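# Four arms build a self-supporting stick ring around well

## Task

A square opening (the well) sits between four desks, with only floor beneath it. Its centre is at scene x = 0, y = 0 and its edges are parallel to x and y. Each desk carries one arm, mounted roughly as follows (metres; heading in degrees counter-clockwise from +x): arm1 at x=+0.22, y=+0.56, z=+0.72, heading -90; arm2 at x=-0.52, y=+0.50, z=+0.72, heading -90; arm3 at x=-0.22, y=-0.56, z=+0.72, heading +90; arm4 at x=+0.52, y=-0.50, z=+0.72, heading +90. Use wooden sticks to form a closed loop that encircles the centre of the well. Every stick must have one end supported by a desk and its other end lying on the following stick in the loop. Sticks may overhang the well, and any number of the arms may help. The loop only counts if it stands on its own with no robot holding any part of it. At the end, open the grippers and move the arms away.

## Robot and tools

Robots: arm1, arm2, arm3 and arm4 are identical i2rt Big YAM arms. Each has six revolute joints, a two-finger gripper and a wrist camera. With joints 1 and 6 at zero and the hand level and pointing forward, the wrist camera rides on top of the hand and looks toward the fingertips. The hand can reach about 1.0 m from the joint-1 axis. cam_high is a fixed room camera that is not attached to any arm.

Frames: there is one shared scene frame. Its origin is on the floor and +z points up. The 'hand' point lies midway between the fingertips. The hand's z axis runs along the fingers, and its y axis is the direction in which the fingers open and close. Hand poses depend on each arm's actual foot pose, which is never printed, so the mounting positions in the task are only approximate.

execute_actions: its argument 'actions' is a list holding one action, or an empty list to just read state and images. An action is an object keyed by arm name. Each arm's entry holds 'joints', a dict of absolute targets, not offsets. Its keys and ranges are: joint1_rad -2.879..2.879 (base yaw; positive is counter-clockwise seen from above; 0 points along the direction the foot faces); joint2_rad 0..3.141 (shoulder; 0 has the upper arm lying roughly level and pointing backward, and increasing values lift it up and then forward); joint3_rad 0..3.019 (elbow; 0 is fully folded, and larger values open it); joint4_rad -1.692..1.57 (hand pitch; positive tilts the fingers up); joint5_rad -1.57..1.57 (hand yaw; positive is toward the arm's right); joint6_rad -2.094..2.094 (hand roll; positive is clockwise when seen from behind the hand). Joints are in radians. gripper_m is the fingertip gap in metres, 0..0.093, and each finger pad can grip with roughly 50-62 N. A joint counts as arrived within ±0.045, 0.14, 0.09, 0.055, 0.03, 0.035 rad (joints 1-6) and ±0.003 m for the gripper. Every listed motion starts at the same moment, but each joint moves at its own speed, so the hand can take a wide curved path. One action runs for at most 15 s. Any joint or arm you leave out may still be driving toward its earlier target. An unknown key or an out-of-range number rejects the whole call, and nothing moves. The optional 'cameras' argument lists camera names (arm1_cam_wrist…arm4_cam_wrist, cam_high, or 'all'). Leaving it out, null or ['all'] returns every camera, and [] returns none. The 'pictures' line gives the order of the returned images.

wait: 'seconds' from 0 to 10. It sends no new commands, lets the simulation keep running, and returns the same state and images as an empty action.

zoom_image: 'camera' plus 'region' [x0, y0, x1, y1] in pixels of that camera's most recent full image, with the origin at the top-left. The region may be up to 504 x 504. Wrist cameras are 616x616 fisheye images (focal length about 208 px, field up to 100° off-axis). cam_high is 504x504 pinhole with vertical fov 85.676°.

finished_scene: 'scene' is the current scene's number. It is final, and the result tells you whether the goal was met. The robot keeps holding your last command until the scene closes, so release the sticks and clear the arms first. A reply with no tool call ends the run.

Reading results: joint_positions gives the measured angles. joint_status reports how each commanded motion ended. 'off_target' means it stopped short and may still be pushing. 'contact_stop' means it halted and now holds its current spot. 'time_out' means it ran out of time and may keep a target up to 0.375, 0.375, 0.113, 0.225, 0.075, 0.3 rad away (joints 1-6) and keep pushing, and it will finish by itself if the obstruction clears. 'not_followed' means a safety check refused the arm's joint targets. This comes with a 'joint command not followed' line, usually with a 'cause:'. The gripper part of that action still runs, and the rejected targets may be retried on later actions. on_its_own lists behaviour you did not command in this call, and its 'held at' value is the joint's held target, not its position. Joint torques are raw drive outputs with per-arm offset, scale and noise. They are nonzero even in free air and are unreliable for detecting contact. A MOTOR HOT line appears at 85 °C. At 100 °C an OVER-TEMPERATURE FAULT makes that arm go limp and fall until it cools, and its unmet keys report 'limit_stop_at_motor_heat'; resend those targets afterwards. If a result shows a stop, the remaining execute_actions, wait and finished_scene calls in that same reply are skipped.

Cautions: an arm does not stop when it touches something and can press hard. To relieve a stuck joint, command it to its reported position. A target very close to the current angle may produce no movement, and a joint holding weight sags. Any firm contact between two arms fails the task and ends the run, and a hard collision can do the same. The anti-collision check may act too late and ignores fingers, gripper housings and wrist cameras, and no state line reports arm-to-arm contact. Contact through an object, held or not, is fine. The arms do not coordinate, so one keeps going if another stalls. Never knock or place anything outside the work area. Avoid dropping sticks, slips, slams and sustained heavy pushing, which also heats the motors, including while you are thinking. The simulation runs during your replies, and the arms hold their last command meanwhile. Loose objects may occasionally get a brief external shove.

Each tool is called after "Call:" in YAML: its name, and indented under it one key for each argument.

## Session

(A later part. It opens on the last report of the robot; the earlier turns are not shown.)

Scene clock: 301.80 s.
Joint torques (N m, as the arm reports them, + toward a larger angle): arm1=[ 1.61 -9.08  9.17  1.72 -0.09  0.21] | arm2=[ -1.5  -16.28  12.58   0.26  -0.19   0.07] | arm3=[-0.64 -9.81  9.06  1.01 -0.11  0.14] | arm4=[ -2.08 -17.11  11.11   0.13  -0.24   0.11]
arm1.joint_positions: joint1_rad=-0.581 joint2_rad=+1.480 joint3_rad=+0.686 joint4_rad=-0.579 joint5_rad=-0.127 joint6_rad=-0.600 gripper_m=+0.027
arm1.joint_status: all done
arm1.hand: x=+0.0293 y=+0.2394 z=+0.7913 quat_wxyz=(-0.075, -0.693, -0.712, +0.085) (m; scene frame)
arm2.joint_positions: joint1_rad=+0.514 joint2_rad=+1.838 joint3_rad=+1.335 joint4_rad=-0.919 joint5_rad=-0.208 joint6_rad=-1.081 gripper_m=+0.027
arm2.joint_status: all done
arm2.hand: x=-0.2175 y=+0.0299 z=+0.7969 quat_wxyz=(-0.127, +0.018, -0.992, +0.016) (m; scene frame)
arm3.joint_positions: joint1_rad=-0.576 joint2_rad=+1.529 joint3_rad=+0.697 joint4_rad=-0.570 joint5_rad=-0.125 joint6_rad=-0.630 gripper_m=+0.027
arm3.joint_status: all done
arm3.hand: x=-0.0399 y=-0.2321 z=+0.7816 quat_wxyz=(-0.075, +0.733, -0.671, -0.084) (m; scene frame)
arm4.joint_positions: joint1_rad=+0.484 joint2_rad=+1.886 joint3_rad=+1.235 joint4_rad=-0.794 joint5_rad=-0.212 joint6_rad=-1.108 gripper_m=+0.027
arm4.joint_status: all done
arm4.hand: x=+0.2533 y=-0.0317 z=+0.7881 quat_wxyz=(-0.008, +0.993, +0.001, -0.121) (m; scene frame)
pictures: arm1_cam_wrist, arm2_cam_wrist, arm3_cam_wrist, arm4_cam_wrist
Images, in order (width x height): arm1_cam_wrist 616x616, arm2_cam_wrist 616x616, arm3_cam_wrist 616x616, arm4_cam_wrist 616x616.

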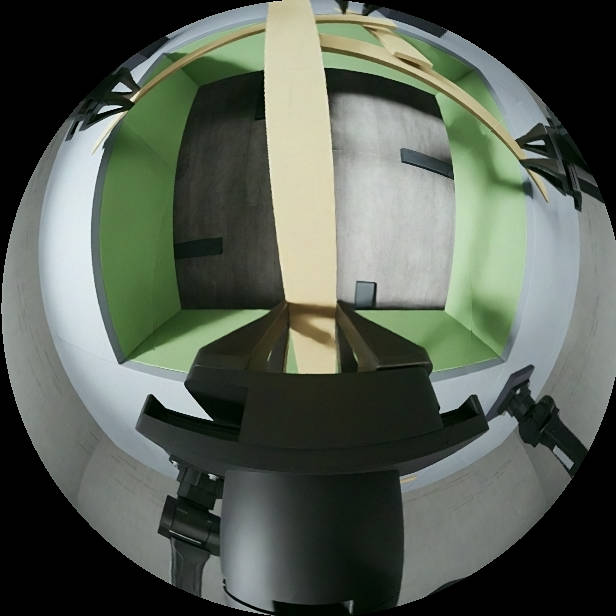

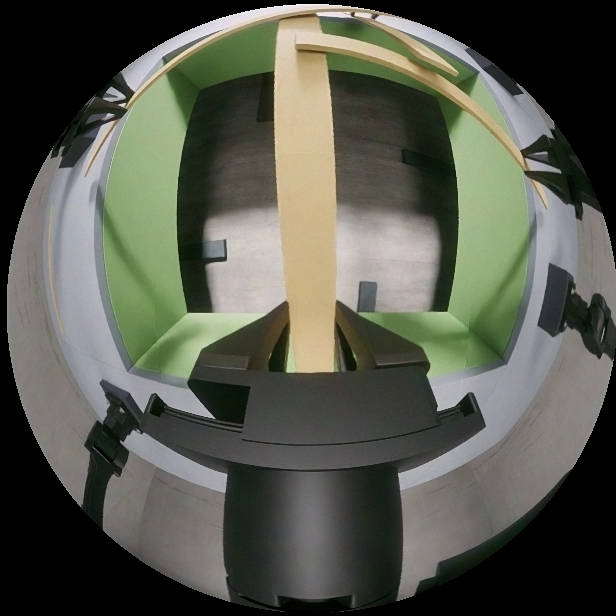

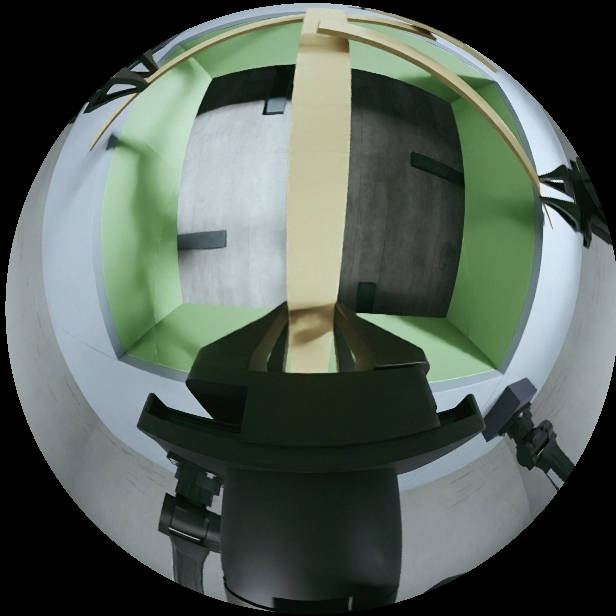

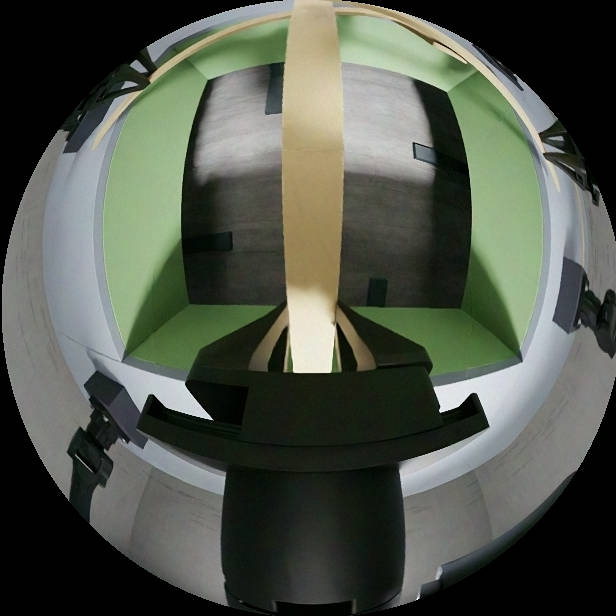

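Call:
execute_actions:
  actions:
    - {"arm2":{"joints":{"joint1_rad":0.435,"joint6_rad":-1.16}}}
  cameras: ["cam_high","arm1_cam_wrist"]

Call:
zoom_image:
  camera: "cam_high"
  region: [210,215,290,295]

Scene clock: 318.87 s.
Joint torques (N m, as the arm reports them, + toward a larger angle): arm1=[ 1.6  -9.17  9.14  1.75 -0.09  0.2 ] | arm2=[ -0.75 -16.2   12.51   0.19  -0.23  -0.04] | arm3=[-0.65 -9.49  9.09  1.02 -0.07  0.13] | arm4=[ -1.78 -16.76  11.12   0.15  -0.24   0.09]
arm1.joint_positions: joint1_rad=-0.581 joint2_rad=+1.480 joint3_rad=+0.686 joint4_rad=-0.579 joint5_rad=-0.127 joint6_rad=-0.599 gripper_m=+0.027
arm1.joint_status: not commanded
arm1.hand: x=+0.0293 y=+0.2394 z=+0.7913 quat_wxyz=(-0.075, -0.694, -0.711, +0.085) (m; scene frame)
arm2.joint_positions: joint1_rad=+0.427 joint2_rad=+1.838 joint3_rad=+1.335 joint4_rad=-0.919 joint5_rad=-0.207 joint6_rad=-1.152 gripper_m=+0.027
arm2.joint_status: all done
arm2.hand: x=-0.2594 y=+0.0054 z=+0.7968 quat_wxyz=(-0.125, +0.010, -0.992, +0.027) (m; scene frame)
arm3.joint_positions: joint1_rad=-0.576 joint2_rad=+1.529 joint3_rad=+0.697 joint4_rad=-0.570 joint5_rad=-0.125 joint6_rad=-0.630 gripper_m=+0.027
arm3.joint_status: not commanded
arm3.hand: x=-0.0399 y=-0.2321 z=+0.7816 quat_wxyz=(-0.075, +0.733, -0.671, -0.084) (m; scene frame)
arm4.joint_positions: joint1_rad=+0.484 joint2_rad=+1.886 joint3_rad=+1.235 joint4_rad=-0.794 joint5_rad=-0.212 joint6_rad=-1.108 gripper_m=+0.027
arm4.joint_status: not commanded
arm4.hand: x=+0.2533 y=-0.0317 z=+0.7881 quat_wxyz=(-0.008, +0.993, +0.001, -0.121) (m; scene frame)
pictures: arm1_cam_wrist, cam_high
Images, in order (width x height): arm1_cam_wrist 616x616, cam_high 504x504.

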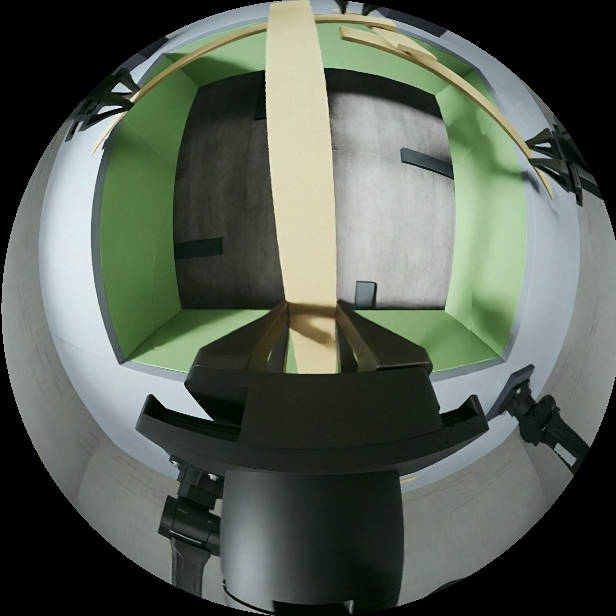

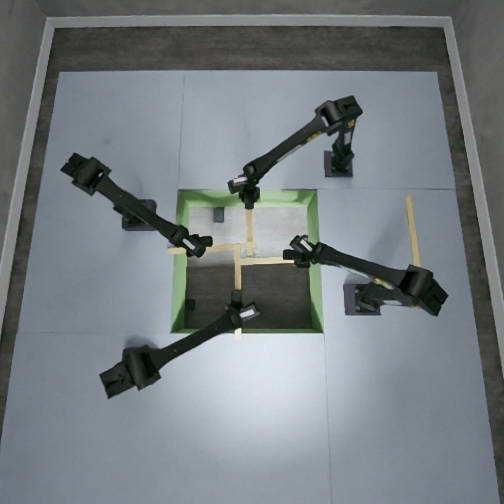

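Region (210, 215, 290, 295) of cam_high's 504x504 image, scaled by 6.300, with more detail than that image has.

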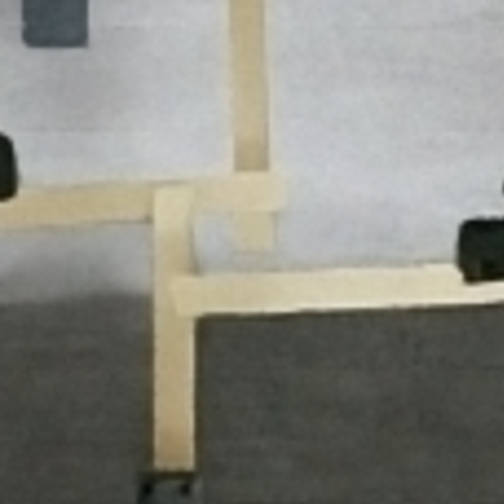

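Call:
execute_actions:
  actions:
    - {"arm1":{"joints":{"joint2_rad":1.545,"joint4_rad":-0.52}}}
  cameras: ["arm1_cam_wrist","arm4_cam_wrist"]

Scene clock: 323.13 s.
Joint torques (N m, as the arm reports them, + toward a larger angle): arm1=[ 1.66 -9.64  8.75  1.96 -0.09  0.2 ] | arm2=[ -0.93 -16.14  12.57   0.2   -0.24  -0.04] | arm3=[-0.78 -9.61  8.97  1.04 -0.08  0.14] | arm4=[ -1.81 -16.94  11.07   0.12  -0.26   0.09]
arm1.joint_positions: joint1_rad=-0.581 joint2_rad=+1.530 joint3_rad=+0.686 joint4_rad=-0.544 joint5_rad=-0.127 joint6_rad=-0.599 gripper_m=+0.027
arm1.joint_status: all done
arm1.hand: x=+0.0284 y=+0.2383 z=+0.7753 quat_wxyz=(-0.073, -0.695, -0.711, +0.077) (m; scene frame)
arm2.joint_positions: joint1_rad=+0.427 joint2_rad=+1.838 joint3_rad=+1.335 joint4_rad=-0.919 joint5_rad=-0.207 joint6_rad=-1.152 gripper_m=+0.027
arm2.joint_status: not commanded
arm2.hand: x=-0.2594 y=+0.0054 z=+0.7968 quat_wxyz=(-0.125, +0.010, -0.992, +0.027) (m; scene frame)
arm3.joint_positions: joint1_rad=-0.576 joint2_rad=+1.529 joint3_rad=+0.697 joint4_rad=-0.570 joint5_rad=-0.125 joint6_rad=-0.630 gripper_m=+0.027
arm3.joint_status: not commanded
arm3.hand: x=-0.0399 y=-0.2321 z=+0.7816 quat_wxyz=(-0.075, +0.733, -0.671, -0.084) (m; scene frame)
arm4.joint_positions: joint1_rad=+0.484 joint2_rad=+1.886 joint3_rad=+1.235 joint4_rad=-0.794 joint5_rad=-0.212 joint6_rad=-1.108 gripper_m=+0.027
arm4.joint_status: not commanded
arm4.hand: x=+0.2533 y=-0.0317 z=+0.7881 quat_wxyz=(-0.008, +0.993, +0.001, -0.121) (m; scene frame)
pictures: arm1_cam_wrist, arm4_cam_wrist
Images, in order (width x height): arm1_cam_wrist 616x616, arm4_cam_wrist 616x616.

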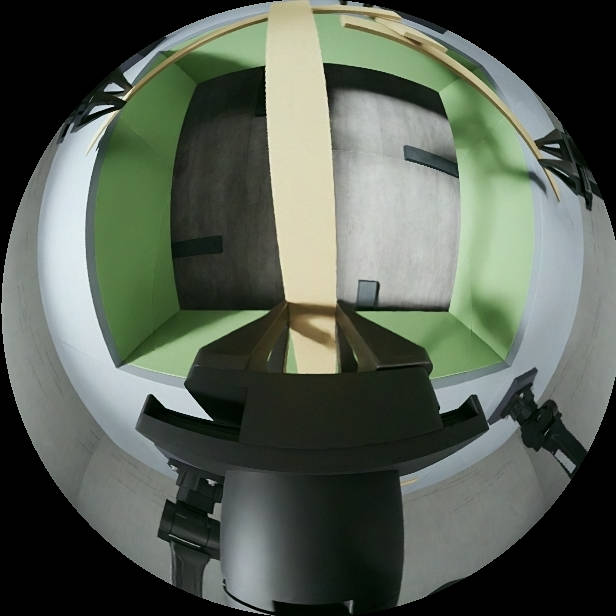

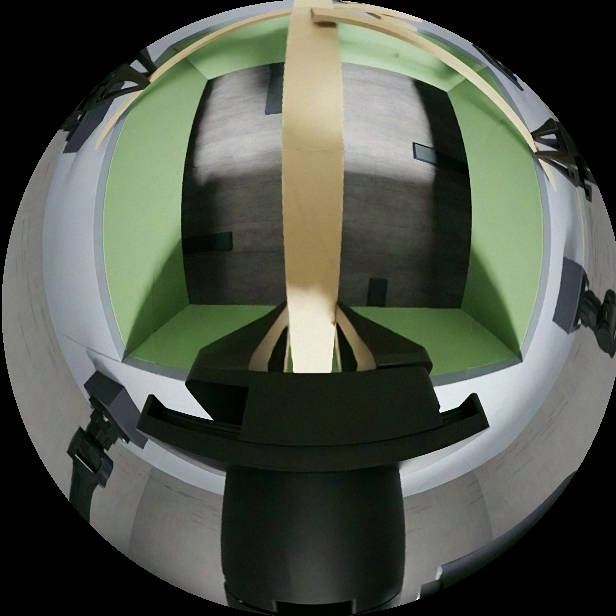

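Call:
execute_actions:
  actions:
    - {"arm2":{"joints":{"joint1_rad":0.51,"joint6_rad":-1.075}}}
  cameras: ["cam_high","arm1_cam_wrist","arm2_cam_wrist"]

Call:
zoom_image:
  camera: "cam_high"
  region: [210,215,290,295]

Scene clock: 328.77 s.
Joint torques (N m, as the arm reports them, + toward a larger angle): arm1=[ 1.51 -9.66  8.81  1.91 -0.1   0.19] | arm2=[ -1.85 -16.19  12.56   0.18  -0.2    0.12] | arm3=[-0.51 -9.89  9.15  1.01 -0.08  0.13] | arm4=[ -1.7  -17.14  11.16   0.2   -0.23   0.09]
arm1.joint_positions: joint1_rad=-0.581 joint2_rad=+1.530 joint3_rad=+0.686 joint4_rad=-0.544 joint5_rad=-0.127 joint6_rad=-0.599 gripper_m=+0.027
arm1.joint_status: not commanded
arm1.hand: x=+0.0284 y=+0.2383 z=+0.7753 quat_wxyz=(-0.073, -0.695, -0.711, +0.077) (m; scene frame)
arm2.joint_positions: joint1_rad=+0.518 joint2_rad=+1.838 joint3_rad=+1.335 joint4_rad=-0.919 joint5_rad=-0.208 joint6_rad=-1.084 gripper_m=+0.027
arm2.joint_status: all done
arm2.hand: x=-0.2153 y=+0.0314 z=+0.7969 quat_wxyz=(-0.127, +0.021, -0.992, +0.016) (m; scene frame)
arm3.joint_positions: joint1_rad=-0.576 joint2_rad=+1.529 joint3_rad=+0.697 joint4_rad=-0.570 joint5_rad=-0.125 joint6_rad=-0.629 gripper_m=+0.027
arm3.joint_status: not commanded
arm3.hand: x=-0.0399 y=-0.2321 z=+0.7816 quat_wxyz=(-0.075, +0.733, -0.671, -0.084) (m; scene frame)
arm4.joint_positions: joint1_rad=+0.484 joint2_rad=+1.886 joint3_rad=+1.235 joint4_rad=-0.794 joint5_rad=-0.212 joint6_rad=-1.108 gripper_m=+0.027
arm4.joint_status: not commanded
arm4.hand: x=+0.2533 y=-0.0317 z=+0.7881 quat_wxyz=(-0.008, +0.993, +0.001, -0.121) (m; scene frame)
pictures: arm1_cam_wrist, arm2_cam_wrist, cam_high
Images, in order (width x height): arm1_cam_wrist 616x616, arm2_cam_wrist 616x616, cam_high 504x504.

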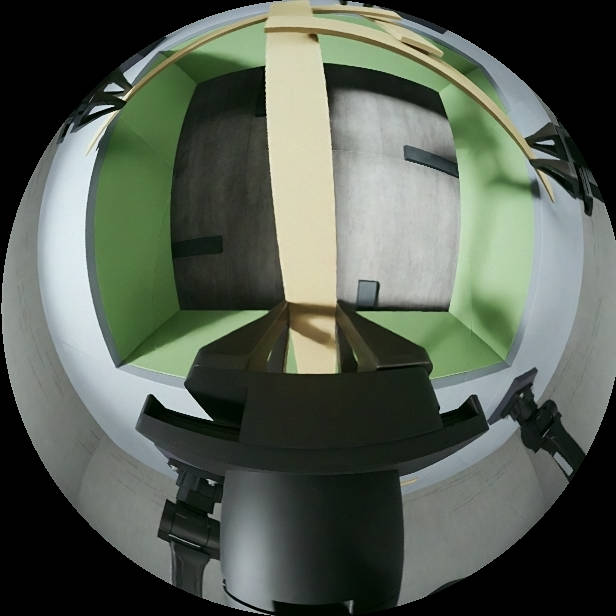

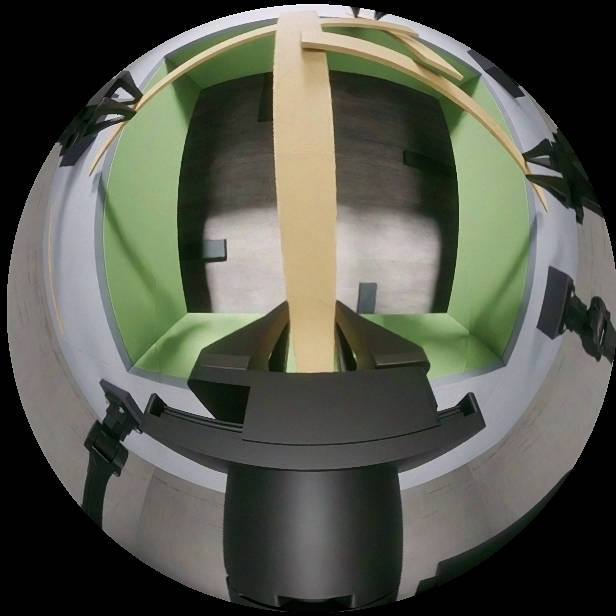

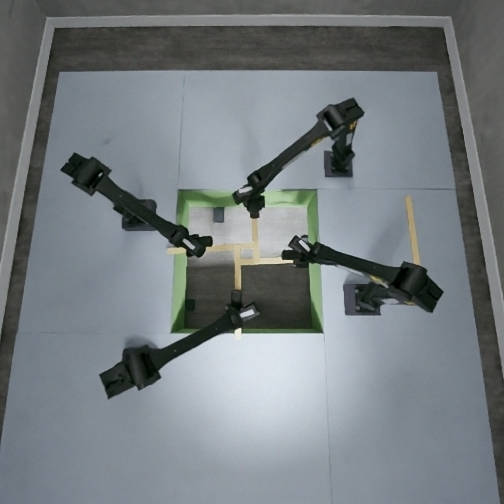

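Region (210, 215, 290, 295) of cam_high's 504x504 image, scaled by 6.300, with more detail than that image has.

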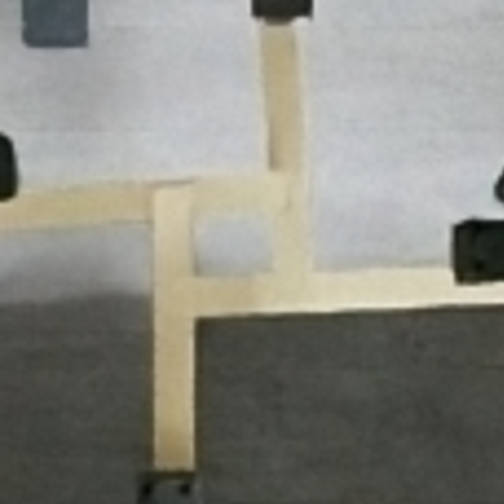

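Call:
execute_actions:
  actions:
    - {"arm1":{"joints":{"joint1_rad":-0.556,"joint2_rad":1.62,"joint3_rad":0.75,"joint4_rad":-0.585,"joint5_rad":-0.075,"joint6_rad":-0.572}},"arm3":{"joints":{"joint1_rad":-0.551,"joint2_rad":1.64,"joint3_rad":0.752,"joint5_rad":-0.072,"joint6_rad":-0.6}},"arm2":{"joints":{"joint1_rad":0.535,"joint2_rad":1.935,"joint4_rad":-0.855,"joint5_rad":-0.142,"joint6_rad":-1.06}},"arm4":{"joints":{"joint1_rad":0.5,"joint2_rad":1.965,"joint4_rad":-0.745,"joint5_rad":-0.152,"joint6_rad":-1.085}}}

Call:
zoom_image:
  camera: "cam_high"
  region: [150,160,350,360]

Scene clock: 353.10 s.
Joint torques (N m, as the arm reports them, + toward a larger angle): arm1=[  1.84 -11.56   8.15   0.06  -0.08   0.21] | arm2=[ -1.11 -16.12  11.83   1.36  -0.07   0.19] | arm3=[ -0.09 -10.32   7.93   0.72   0.07   0.18] | arm4=[ -0.63 -17.04   9.99   0.73  -0.24   0.12]
arm1.joint_positions: joint1_rad=-0.567 joint2_rad=+1.617 joint3_rad=+0.720 joint4_rad=-0.567 joint5_rad=-0.076 joint6_rad=-0.586 gripper_m=+0.027
arm1.joint_status: all done
arm1.hand: x=+0.0259 y=+0.2411 z=+0.7529 quat_wxyz=(-0.042, -0.699, -0.712, +0.045) (m; scene frame)
arm2.joint_positions: joint1_rad=+0.530 joint2_rad=+1.906 joint3_rad=+1.340 joint4_rad=-0.872 joint5_rad=-0.143 joint6_rad=-1.076 gripper_m=+0.027
arm2.joint_status: all done
arm2.hand: x=-0.2156 y=+0.0232 z=+0.7618 quat_wxyz=(-0.095, +0.020, -0.995, +0.024) (m; scene frame)
arm3.joint_positions: joint1_rad=-0.554 joint2_rad=+1.631 joint3_rad=+0.726 joint4_rad=-0.566 joint5_rad=-0.075 joint6_rad=-0.612 gripper_m=+0.027
arm3.joint_status: all done
arm3.hand: x=-0.0397 y=-0.2316 z=+0.7530 quat_wxyz=(-0.045, +0.735, -0.674, -0.054) (m; scene frame)
arm4.joint_positions: joint1_rad=+0.494 joint2_rad=+1.944 joint3_rad=+1.245 joint4_rad=-0.757 joint5_rad=-0.150 joint6_rad=-1.095 gripper_m=+0.027
arm4.joint_status: all done
arm4.hand: x=+0.2553 y=-0.0251 z=+0.7604 quat_wxyz=(-0.016, +0.996, -0.003, -0.092) (m; scene frame)
pictures: arm1_cam_wrist, arm2_cam_wrist, arm3_cam_wrist, arm4_cam_wrist, cam_high
Images, in order (width x height): arm1_cam_wrist 616x616, arm2_cam_wrist 616x616, arm3_cam_wrist 616x616, arm4_cam_wrist 616x616, cam_high 504x504.

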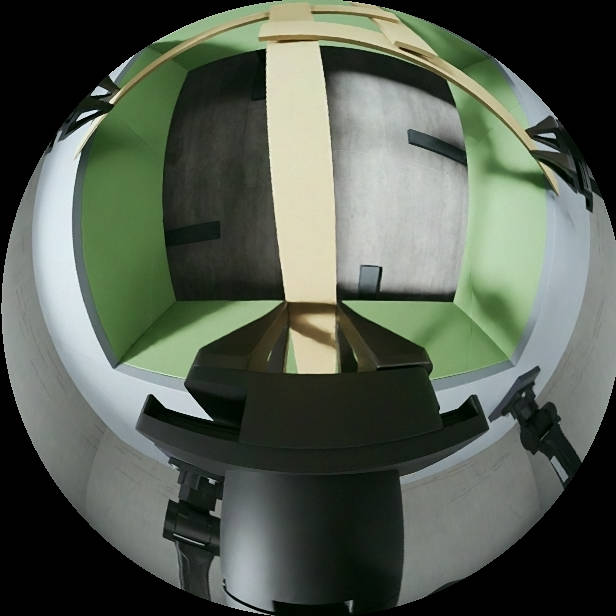

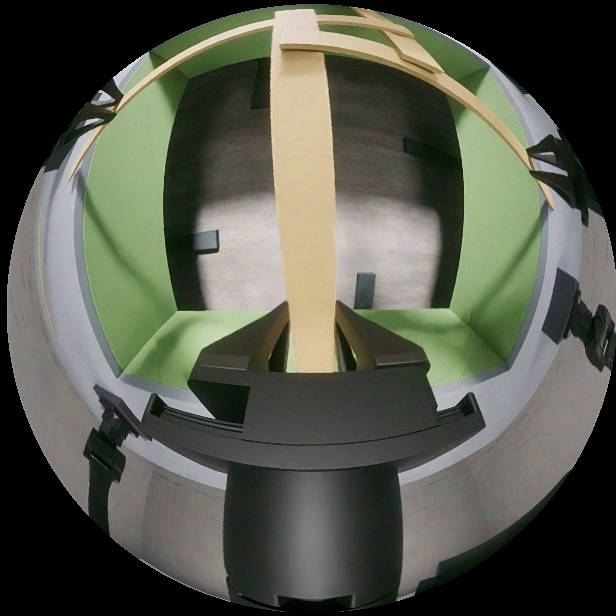

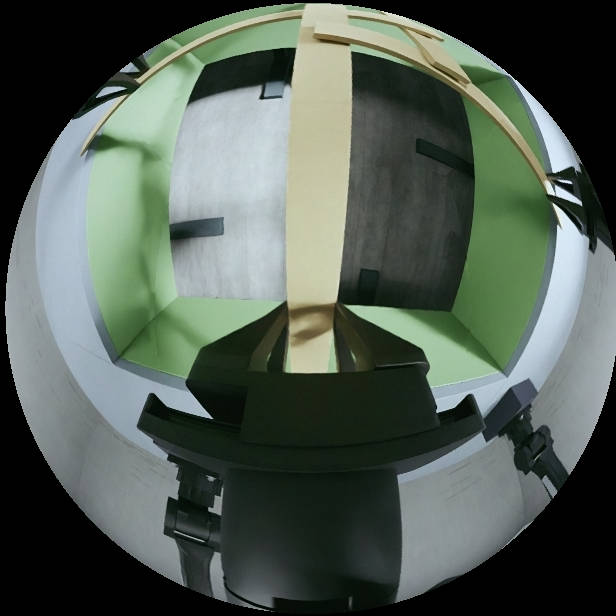

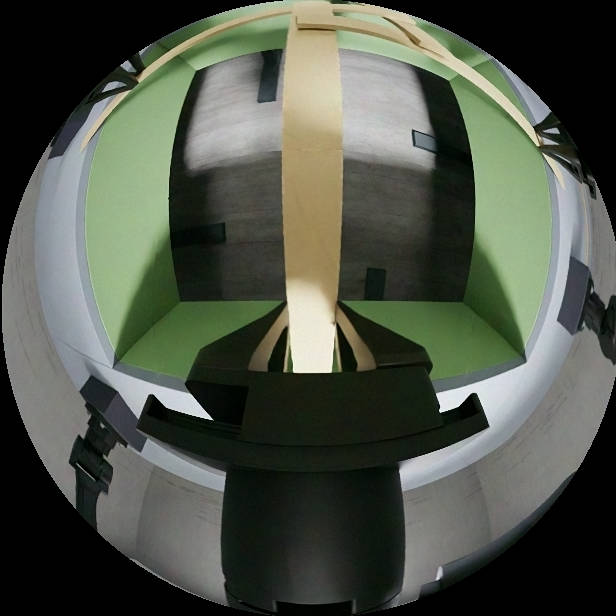

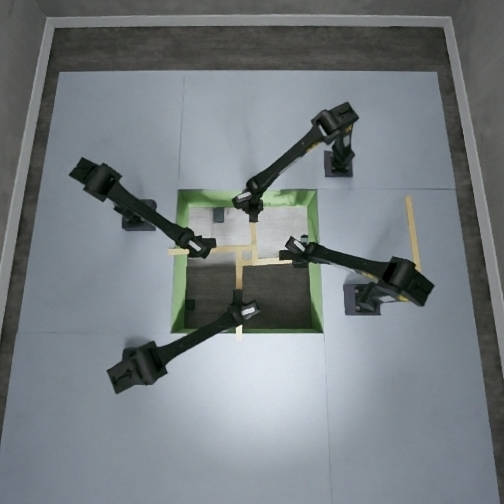

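Region (150, 160, 350, 360) of cam_high's 504x504 image, scaled by 2.520, with more detail than that image has.

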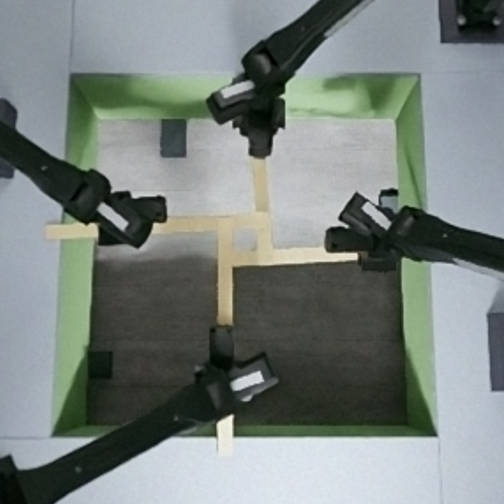

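Call:
execute_actions:
  actions:
    - {"arm1":{"joints":{"gripper_m":0.055}},"arm2":{"joints":{"gripper_m":0.055}},"arm3":{"joints":{"gripper_m":0.055}},"arm4":{"joints":{"gripper_m":0.055}}}

Call:
zoom_image:
  camera: "cam_high"
  region: [150,160,350,360]

Scene clock: 359.27 s.
Joint torques (N m, as the arm reports them, + toward a larger angle): arm1=[  2.01 -11.59   8.2    0.06  -0.09   0.2 ] | arm2=[ -0.94 -16.63  11.8    1.18  -0.06   0.09] | arm3=[ -0.2  -10.09   7.94   0.65   0.03   0.16] | arm4=[ -0.74 -16.69   9.91   0.79  -0.24   0.1 ]
arm1.joint_positions: joint1_rad=-0.567 joint2_rad=+1.617 joint3_rad=+0.720 joint4_rad=-0.567 joint5_rad=-0.076 joint6_rad=-0.586 gripper_m=+0.055
arm1.joint_status: all done
arm1.hand: x=+0.0259 y=+0.2411 z=+0.7529 quat_wxyz=(-0.042, -0.699, -0.712, +0.045) (m; scene frame)
arm2.joint_positions: joint1_rad=+0.530 joint2_rad=+1.906 joint3_rad=+1.340 joint4_rad=-0.869 joint5_rad=-0.143 joint6_rad=-1.067 gripper_m=+0.055
arm2.joint_status: all done
arm2.hand: x=-0.2152 y=+0.0225 z=+0.7619 quat_wxyz=(-0.096, +0.016, -0.995, +0.025) (m; scene frame)
arm3.joint_positions: joint1_rad=-0.554 joint2_rad=+1.631 joint3_rad=+0.726 joint4_rad=-0.566 joint5_rad=-0.074 joint6_rad=-0.610 gripper_m=+0.055
arm3.joint_status: all done
arm3.hand: x=-0.0396 y=-0.2317 z=+0.7530 quat_wxyz=(-0.045, +0.734, -0.675, -0.054) (m; scene frame)
arm4.joint_positions: joint1_rad=+0.494 joint2_rad=+1.945 joint3_rad=+1.245 joint4_rad=-0.757 joint5_rad=-0.151 joint6_rad=-1.093 gripper_m=+0.055
arm4.joint_status: all done
arm4.hand: x=+0.2553 y=-0.0252 z=+0.7599 quat_wxyz=(-0.015, +0.996, -0.004, -0.092) (m; scene frame)
pictures: arm1_cam_wrist, arm2_cam_wrist, arm3_cam_wrist, arm4_cam_wrist, cam_high
Images, in order (width x height): arm1_cam_wrist 616x616, arm2_cam_wrist 616x616, arm3_cam_wrist 616x616, arm4_cam_wrist 616x616, cam_high 504x504.

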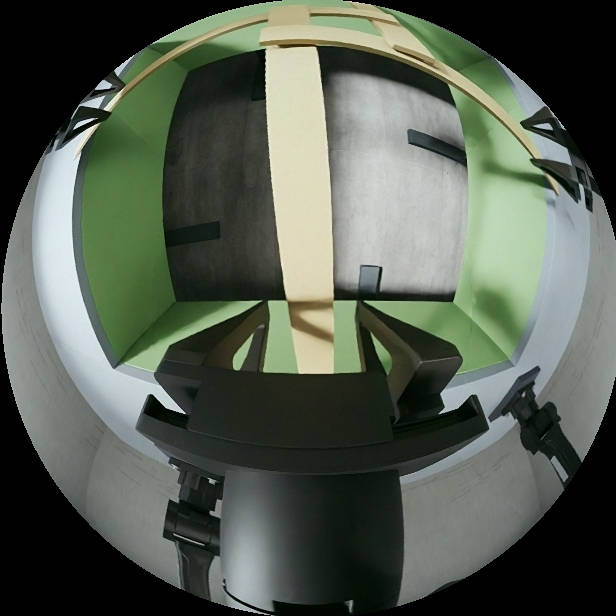

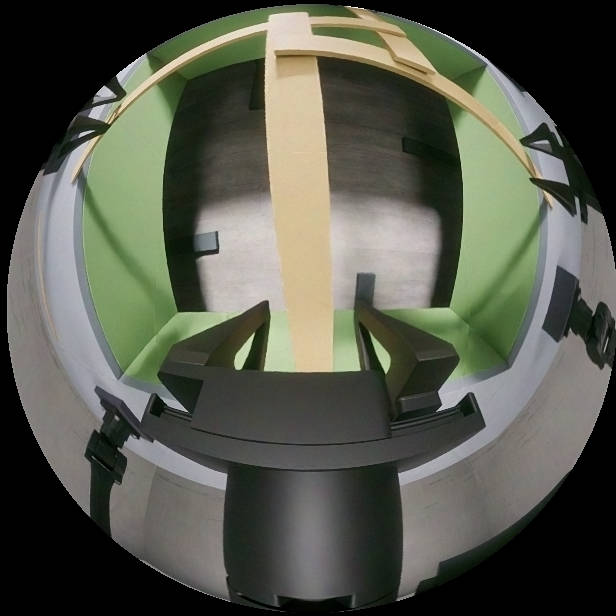

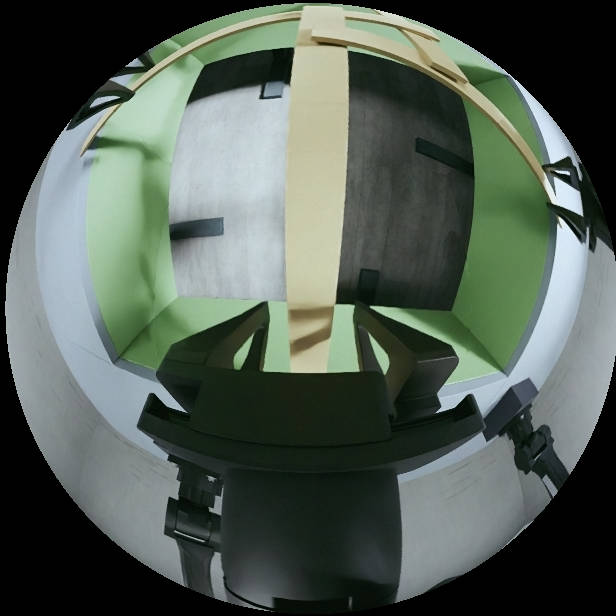

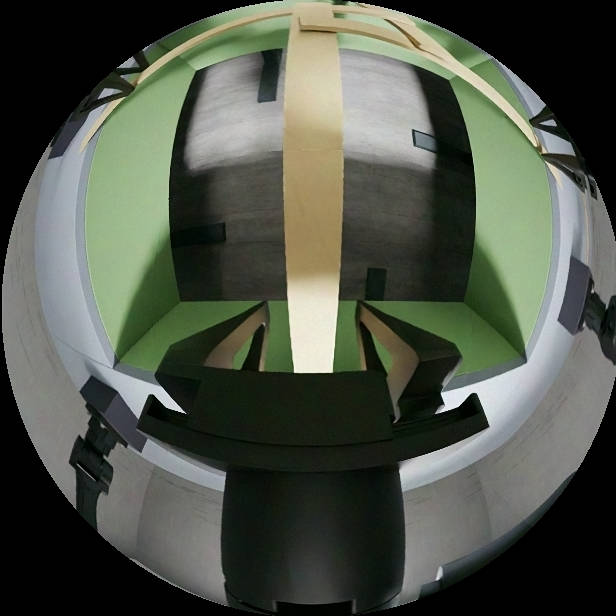

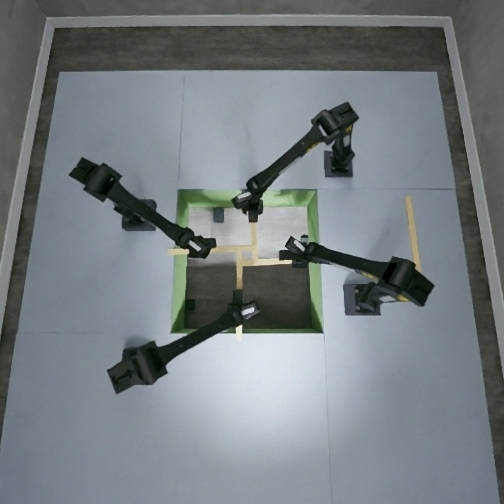

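Region (150, 160, 350, 360) of cam_high's 504x504 image, scaled by 2.520, with more detail than that image has.

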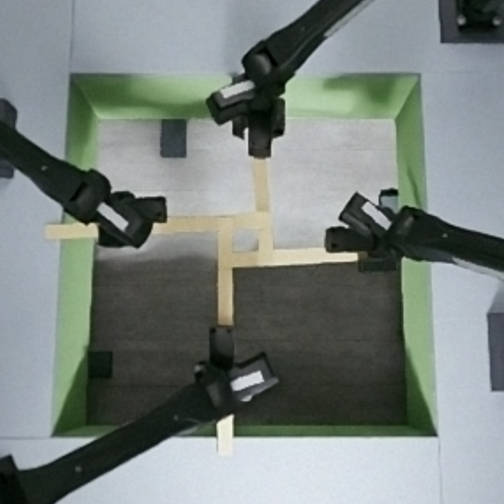

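Call:
execute_actions:
  actions:
    - {"arm1":{"joints":{"gripper_m":0.085}},"arm2":{"joints":{"gripper_m":0.085}},"arm3":{"joints":{"gripper_m":0.085}},"arm4":{"joints":{"gripper_m":0.085}}}
  cameras: []

Call:
execute_actions:
  actions:
    - {"arm1":{"joints":{"joint2_rad":1.37,"joint4_rad":-0.69}},"arm2":{"joints":{"joint2_rad":1.70,"joint4_rad":-0.97}},"arm3":{"joints":{"joint2_rad":1.38,"joint4_rad":-0.69}},"arm4":{"joints":{"joint2_rad":1.74,"joint4_rad":-0.86}}}
  cameras: ["cam_high"]

Call:
execute_actions:
  actions:
    - {"arm1":{"joints":{"joint2_rad":0.9,"joint3_rad":1.0,"joint4_rad":-1.4}},"arm2":{"joints":{"joint2_rad":1.0,"joint3_rad":1.0,"joint4_rad":-1.4}},"arm3":{"joints":{"joint2_rad":0.9,"joint3_rad":1.0,"joint4_rad":-1.4}},"arm4":{"joints":{"joint2_rad":1.0,"joint3_rad":1.0,"joint4_rad":-1.4}}}
  cameras: ["cam_high"]

Call:
zoom_image:
  camera: "cam_high"
  region: [150,160,350,360]

Scene clock: 370.03 s.
Joint torques (N m, as the arm reports them, + toward a larger angle): arm1=[  1.94 -11.57   8.17   0.07  -0.08   0.19] | arm2=[ -0.76 -16.    11.77   1.21  -0.08   0.1 ] | arm3=[  0.01 -10.35   7.97   0.67   0.02   0.12] | arm4=[ -0.94 -17.06  10.01   0.78  -0.24   0.08]
arm1.joint_positions: joint1_rad=-0.567 joint2_rad=+1.617 joint3_rad=+0.720 joint4_rad=-0.567 joint5_rad=-0.076 joint6_rad=-0.586 gripper_m=+0.085
arm1.joint_status: all done
arm1.hand: x=+0.0259 y=+0.2411 z=+0.7529 quat_wxyz=(-0.042, -0.700, -0.712, +0.045) (m; scene frame)
arm2.joint_positions: joint1_rad=+0.530 joint2_rad=+1.906 joint3_rad=+1.340 joint4_rad=-0.869 joint5_rad=-0.143 joint6_rad=-1.067 gripper_m=+0.085
arm2.joint_status: all done
arm2.hand: x=-0.2152 y=+0.0225 z=+0.7619 quat_wxyz=(-0.096, +0.016, -0.995, +0.025) (m; scene frame)
arm3.joint_positions: joint1_rad=-0.554 joint2_rad=+1.631 joint3_rad=+0.726 joint4_rad=-0.566 joint5_rad=-0.074 joint6_rad=-0.609 gripper_m=+0.085
arm3.joint_status: all done
arm3.hand: x=-0.0396 y=-0.2317 z=+0.7530 quat_wxyz=(-0.045, +0.734, -0.675, -0.054) (m; scene frame)
arm4.joint_positions: joint1_rad=+0.494 joint2_rad=+1.945 joint3_rad=+1.245 joint4_rad=-0.757 joint5_rad=-0.151 joint6_rad=-1.093 gripper_m=+0.085
arm4.joint_status: all done
arm4.hand: x=+0.2553 y=-0.0252 z=+0.7599 quat_wxyz=(-0.015, +0.996, -0.004, -0.092) (m; scene frame)
pictures: none
No camera images: the call's "cameras" was empty. Leave "cameras" out to get every camera's image.

Scene clock: 371.23 s.
Joint torques (N m, as the arm reports them, + toward a larger angle): arm1=[ 1.97 -7.86  9.66  0.29 -0.07  0.21] | arm2=[ -1.02 -14.01  11.78   0.49  -0.06   0.12] | arm3=[-0.06 -7.43  9.63  0.15  0.    0.13] | arm4=[ -0.94 -15.84  10.73   0.2   -0.26   0.09]
arm1.joint_positions: joint1_rad=-0.567 joint2_rad=+1.354 joint3_rad=+0.723 joint4_rad=-0.671 joint5_rad=-0.076 joint6_rad=-0.586 gripper_m=+0.085
arm1.joint_status: all done
arm1.hand: x=+0.0220 y=+0.2330 z=+0.8429 quat_wxyz=(-0.058, -0.692, -0.709, +0.124) (m; scene frame)
arm2.joint_positions: joint1_rad=+0.530 joint2_rad=+1.671 joint3_rad=+1.357 joint4_rad=-0.958 joint5_rad=-0.143 joint6_rad=-1.067 gripper_m=+0.085
arm2.joint_status: all done
arm2.hand: x=-0.2172 y=+0.0258 z=+0.8921 quat_wxyz=(-0.136, +0.021, -0.986, +0.096) (m; scene frame)
arm3.joint_positions: joint1_rad=-0.554 joint2_rad=+1.369 joint3_rad=+0.726 joint4_rad=-0.680 joint5_rad=-0.074 joint6_rad=-0.609 gripper_m=+0.085
arm3.joint_status: all done
arm3.hand: x=-0.0363 y=-0.2282 z=+0.8415 quat_wxyz=(-0.117, +0.731, -0.669, -0.069) (m; scene frame)
arm4.joint_positions: joint1_rad=+0.494 joint2_rad=+1.724 joint3_rad=+1.253 joint4_rad=-0.850 joint5_rad=-0.151 joint6_rad=-1.093 gripper_m=+0.085
arm4.joint_status: all done
arm4.hand: x=+0.2531 y=-0.0210 z=+0.8751 quat_wxyz=(-0.076, +0.990, +0.001, -0.122) (m; scene frame)
pictures: cam_high
Images, in order (width x height): cam_high 504x504.

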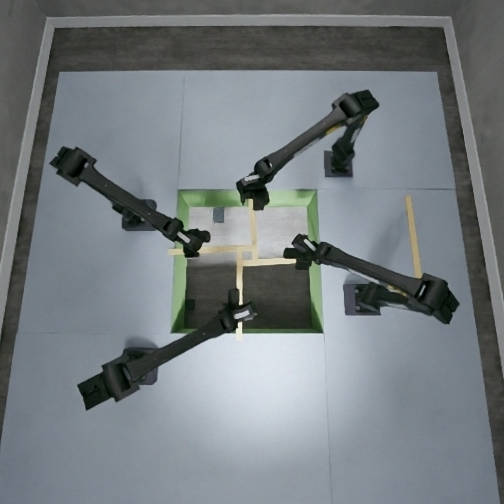

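Scene clock: 372.67 s.
Joint torques (N m, as the arm reports them, + toward a larger angle): arm1=[ 2.07 -2.55  9.8   0.36 -0.08  0.2 ] | arm2=[-0.81 -4.07 10.42  0.4  -0.06  0.1 ] | arm3=[-0.2  -1.74 10.2   0.22  0.02  0.13] | arm4=[-1.11 -4.75 10.43  0.12 -0.23  0.1 ]
arm1.joint_positions: joint1_rad=-0.567 joint2_rad=+0.888 joint3_rad=+0.993 joint4_rad=-1.380 joint5_rad=-0.076 joint6_rad=-0.585 gripper_m=+0.085
arm1.joint_status: all done
arm1.hand: x=+0.0747 y=+0.3096 z=+1.0624 quat_wxyz=(-0.061, -0.690, -0.708, +0.137) (m; scene frame)
arm2.joint_positions: joint1_rad=+0.530 joint2_rad=+0.990 joint3_rad=+1.003 joint4_rad=-1.389 joint5_rad=-0.143 joint6_rad=-1.065 gripper_m=+0.085
arm2.joint_status: all done
arm2.hand: x=-0.3491 y=+0.2529 z=+0.9921 quat_wxyz=(-0.111, +0.017, -0.992, +0.051) (m; scene frame)
arm3.joint_positions: joint1_rad=-0.554 joint2_rad=+0.899 joint3_rad=+0.989 joint4_rad=-1.390 joint5_rad=-0.074 joint6_rad=-0.609 gripper_m=+0.085
arm3.joint_status: all done
arm3.hand: x=-0.0821 y=-0.3118 z=+1.0594 quat_wxyz=(-0.128, +0.730, -0.668, -0.071) (m; scene frame)
arm4.joint_positions: joint1_rad=+0.494 joint2_rad=+0.992 joint3_rad=+0.994 joint4_rad=-1.391 joint5_rad=-0.151 joint6_rad=-1.092 gripper_m=+0.085
arm4.joint_status: all done
arm4.hand: x=+0.3642 y=-0.2443 z=+1.0368 quat_wxyz=(-0.046, +0.993, -0.002, -0.107) (m; scene frame)
pictures: cam_high
Images, in order (width x height): cam_high 504x504.

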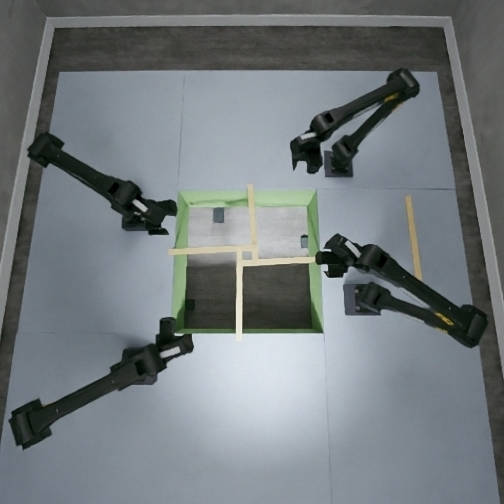

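Region (150, 160, 350, 360) of cam_high's 504x504 image, scaled by 2.520, with more detail than that image has.

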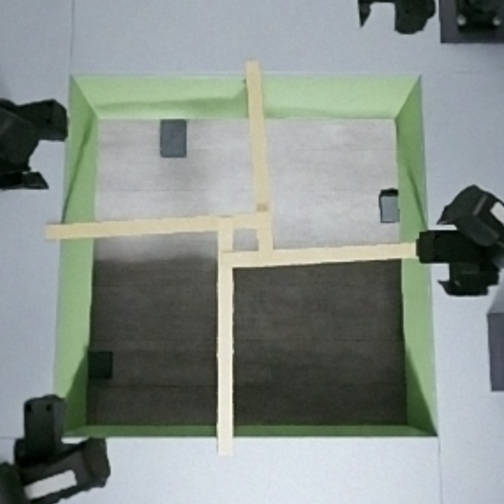

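Ring stands.

Call:
finished_scene:
  scene: 1

The scene is finished: the task was done.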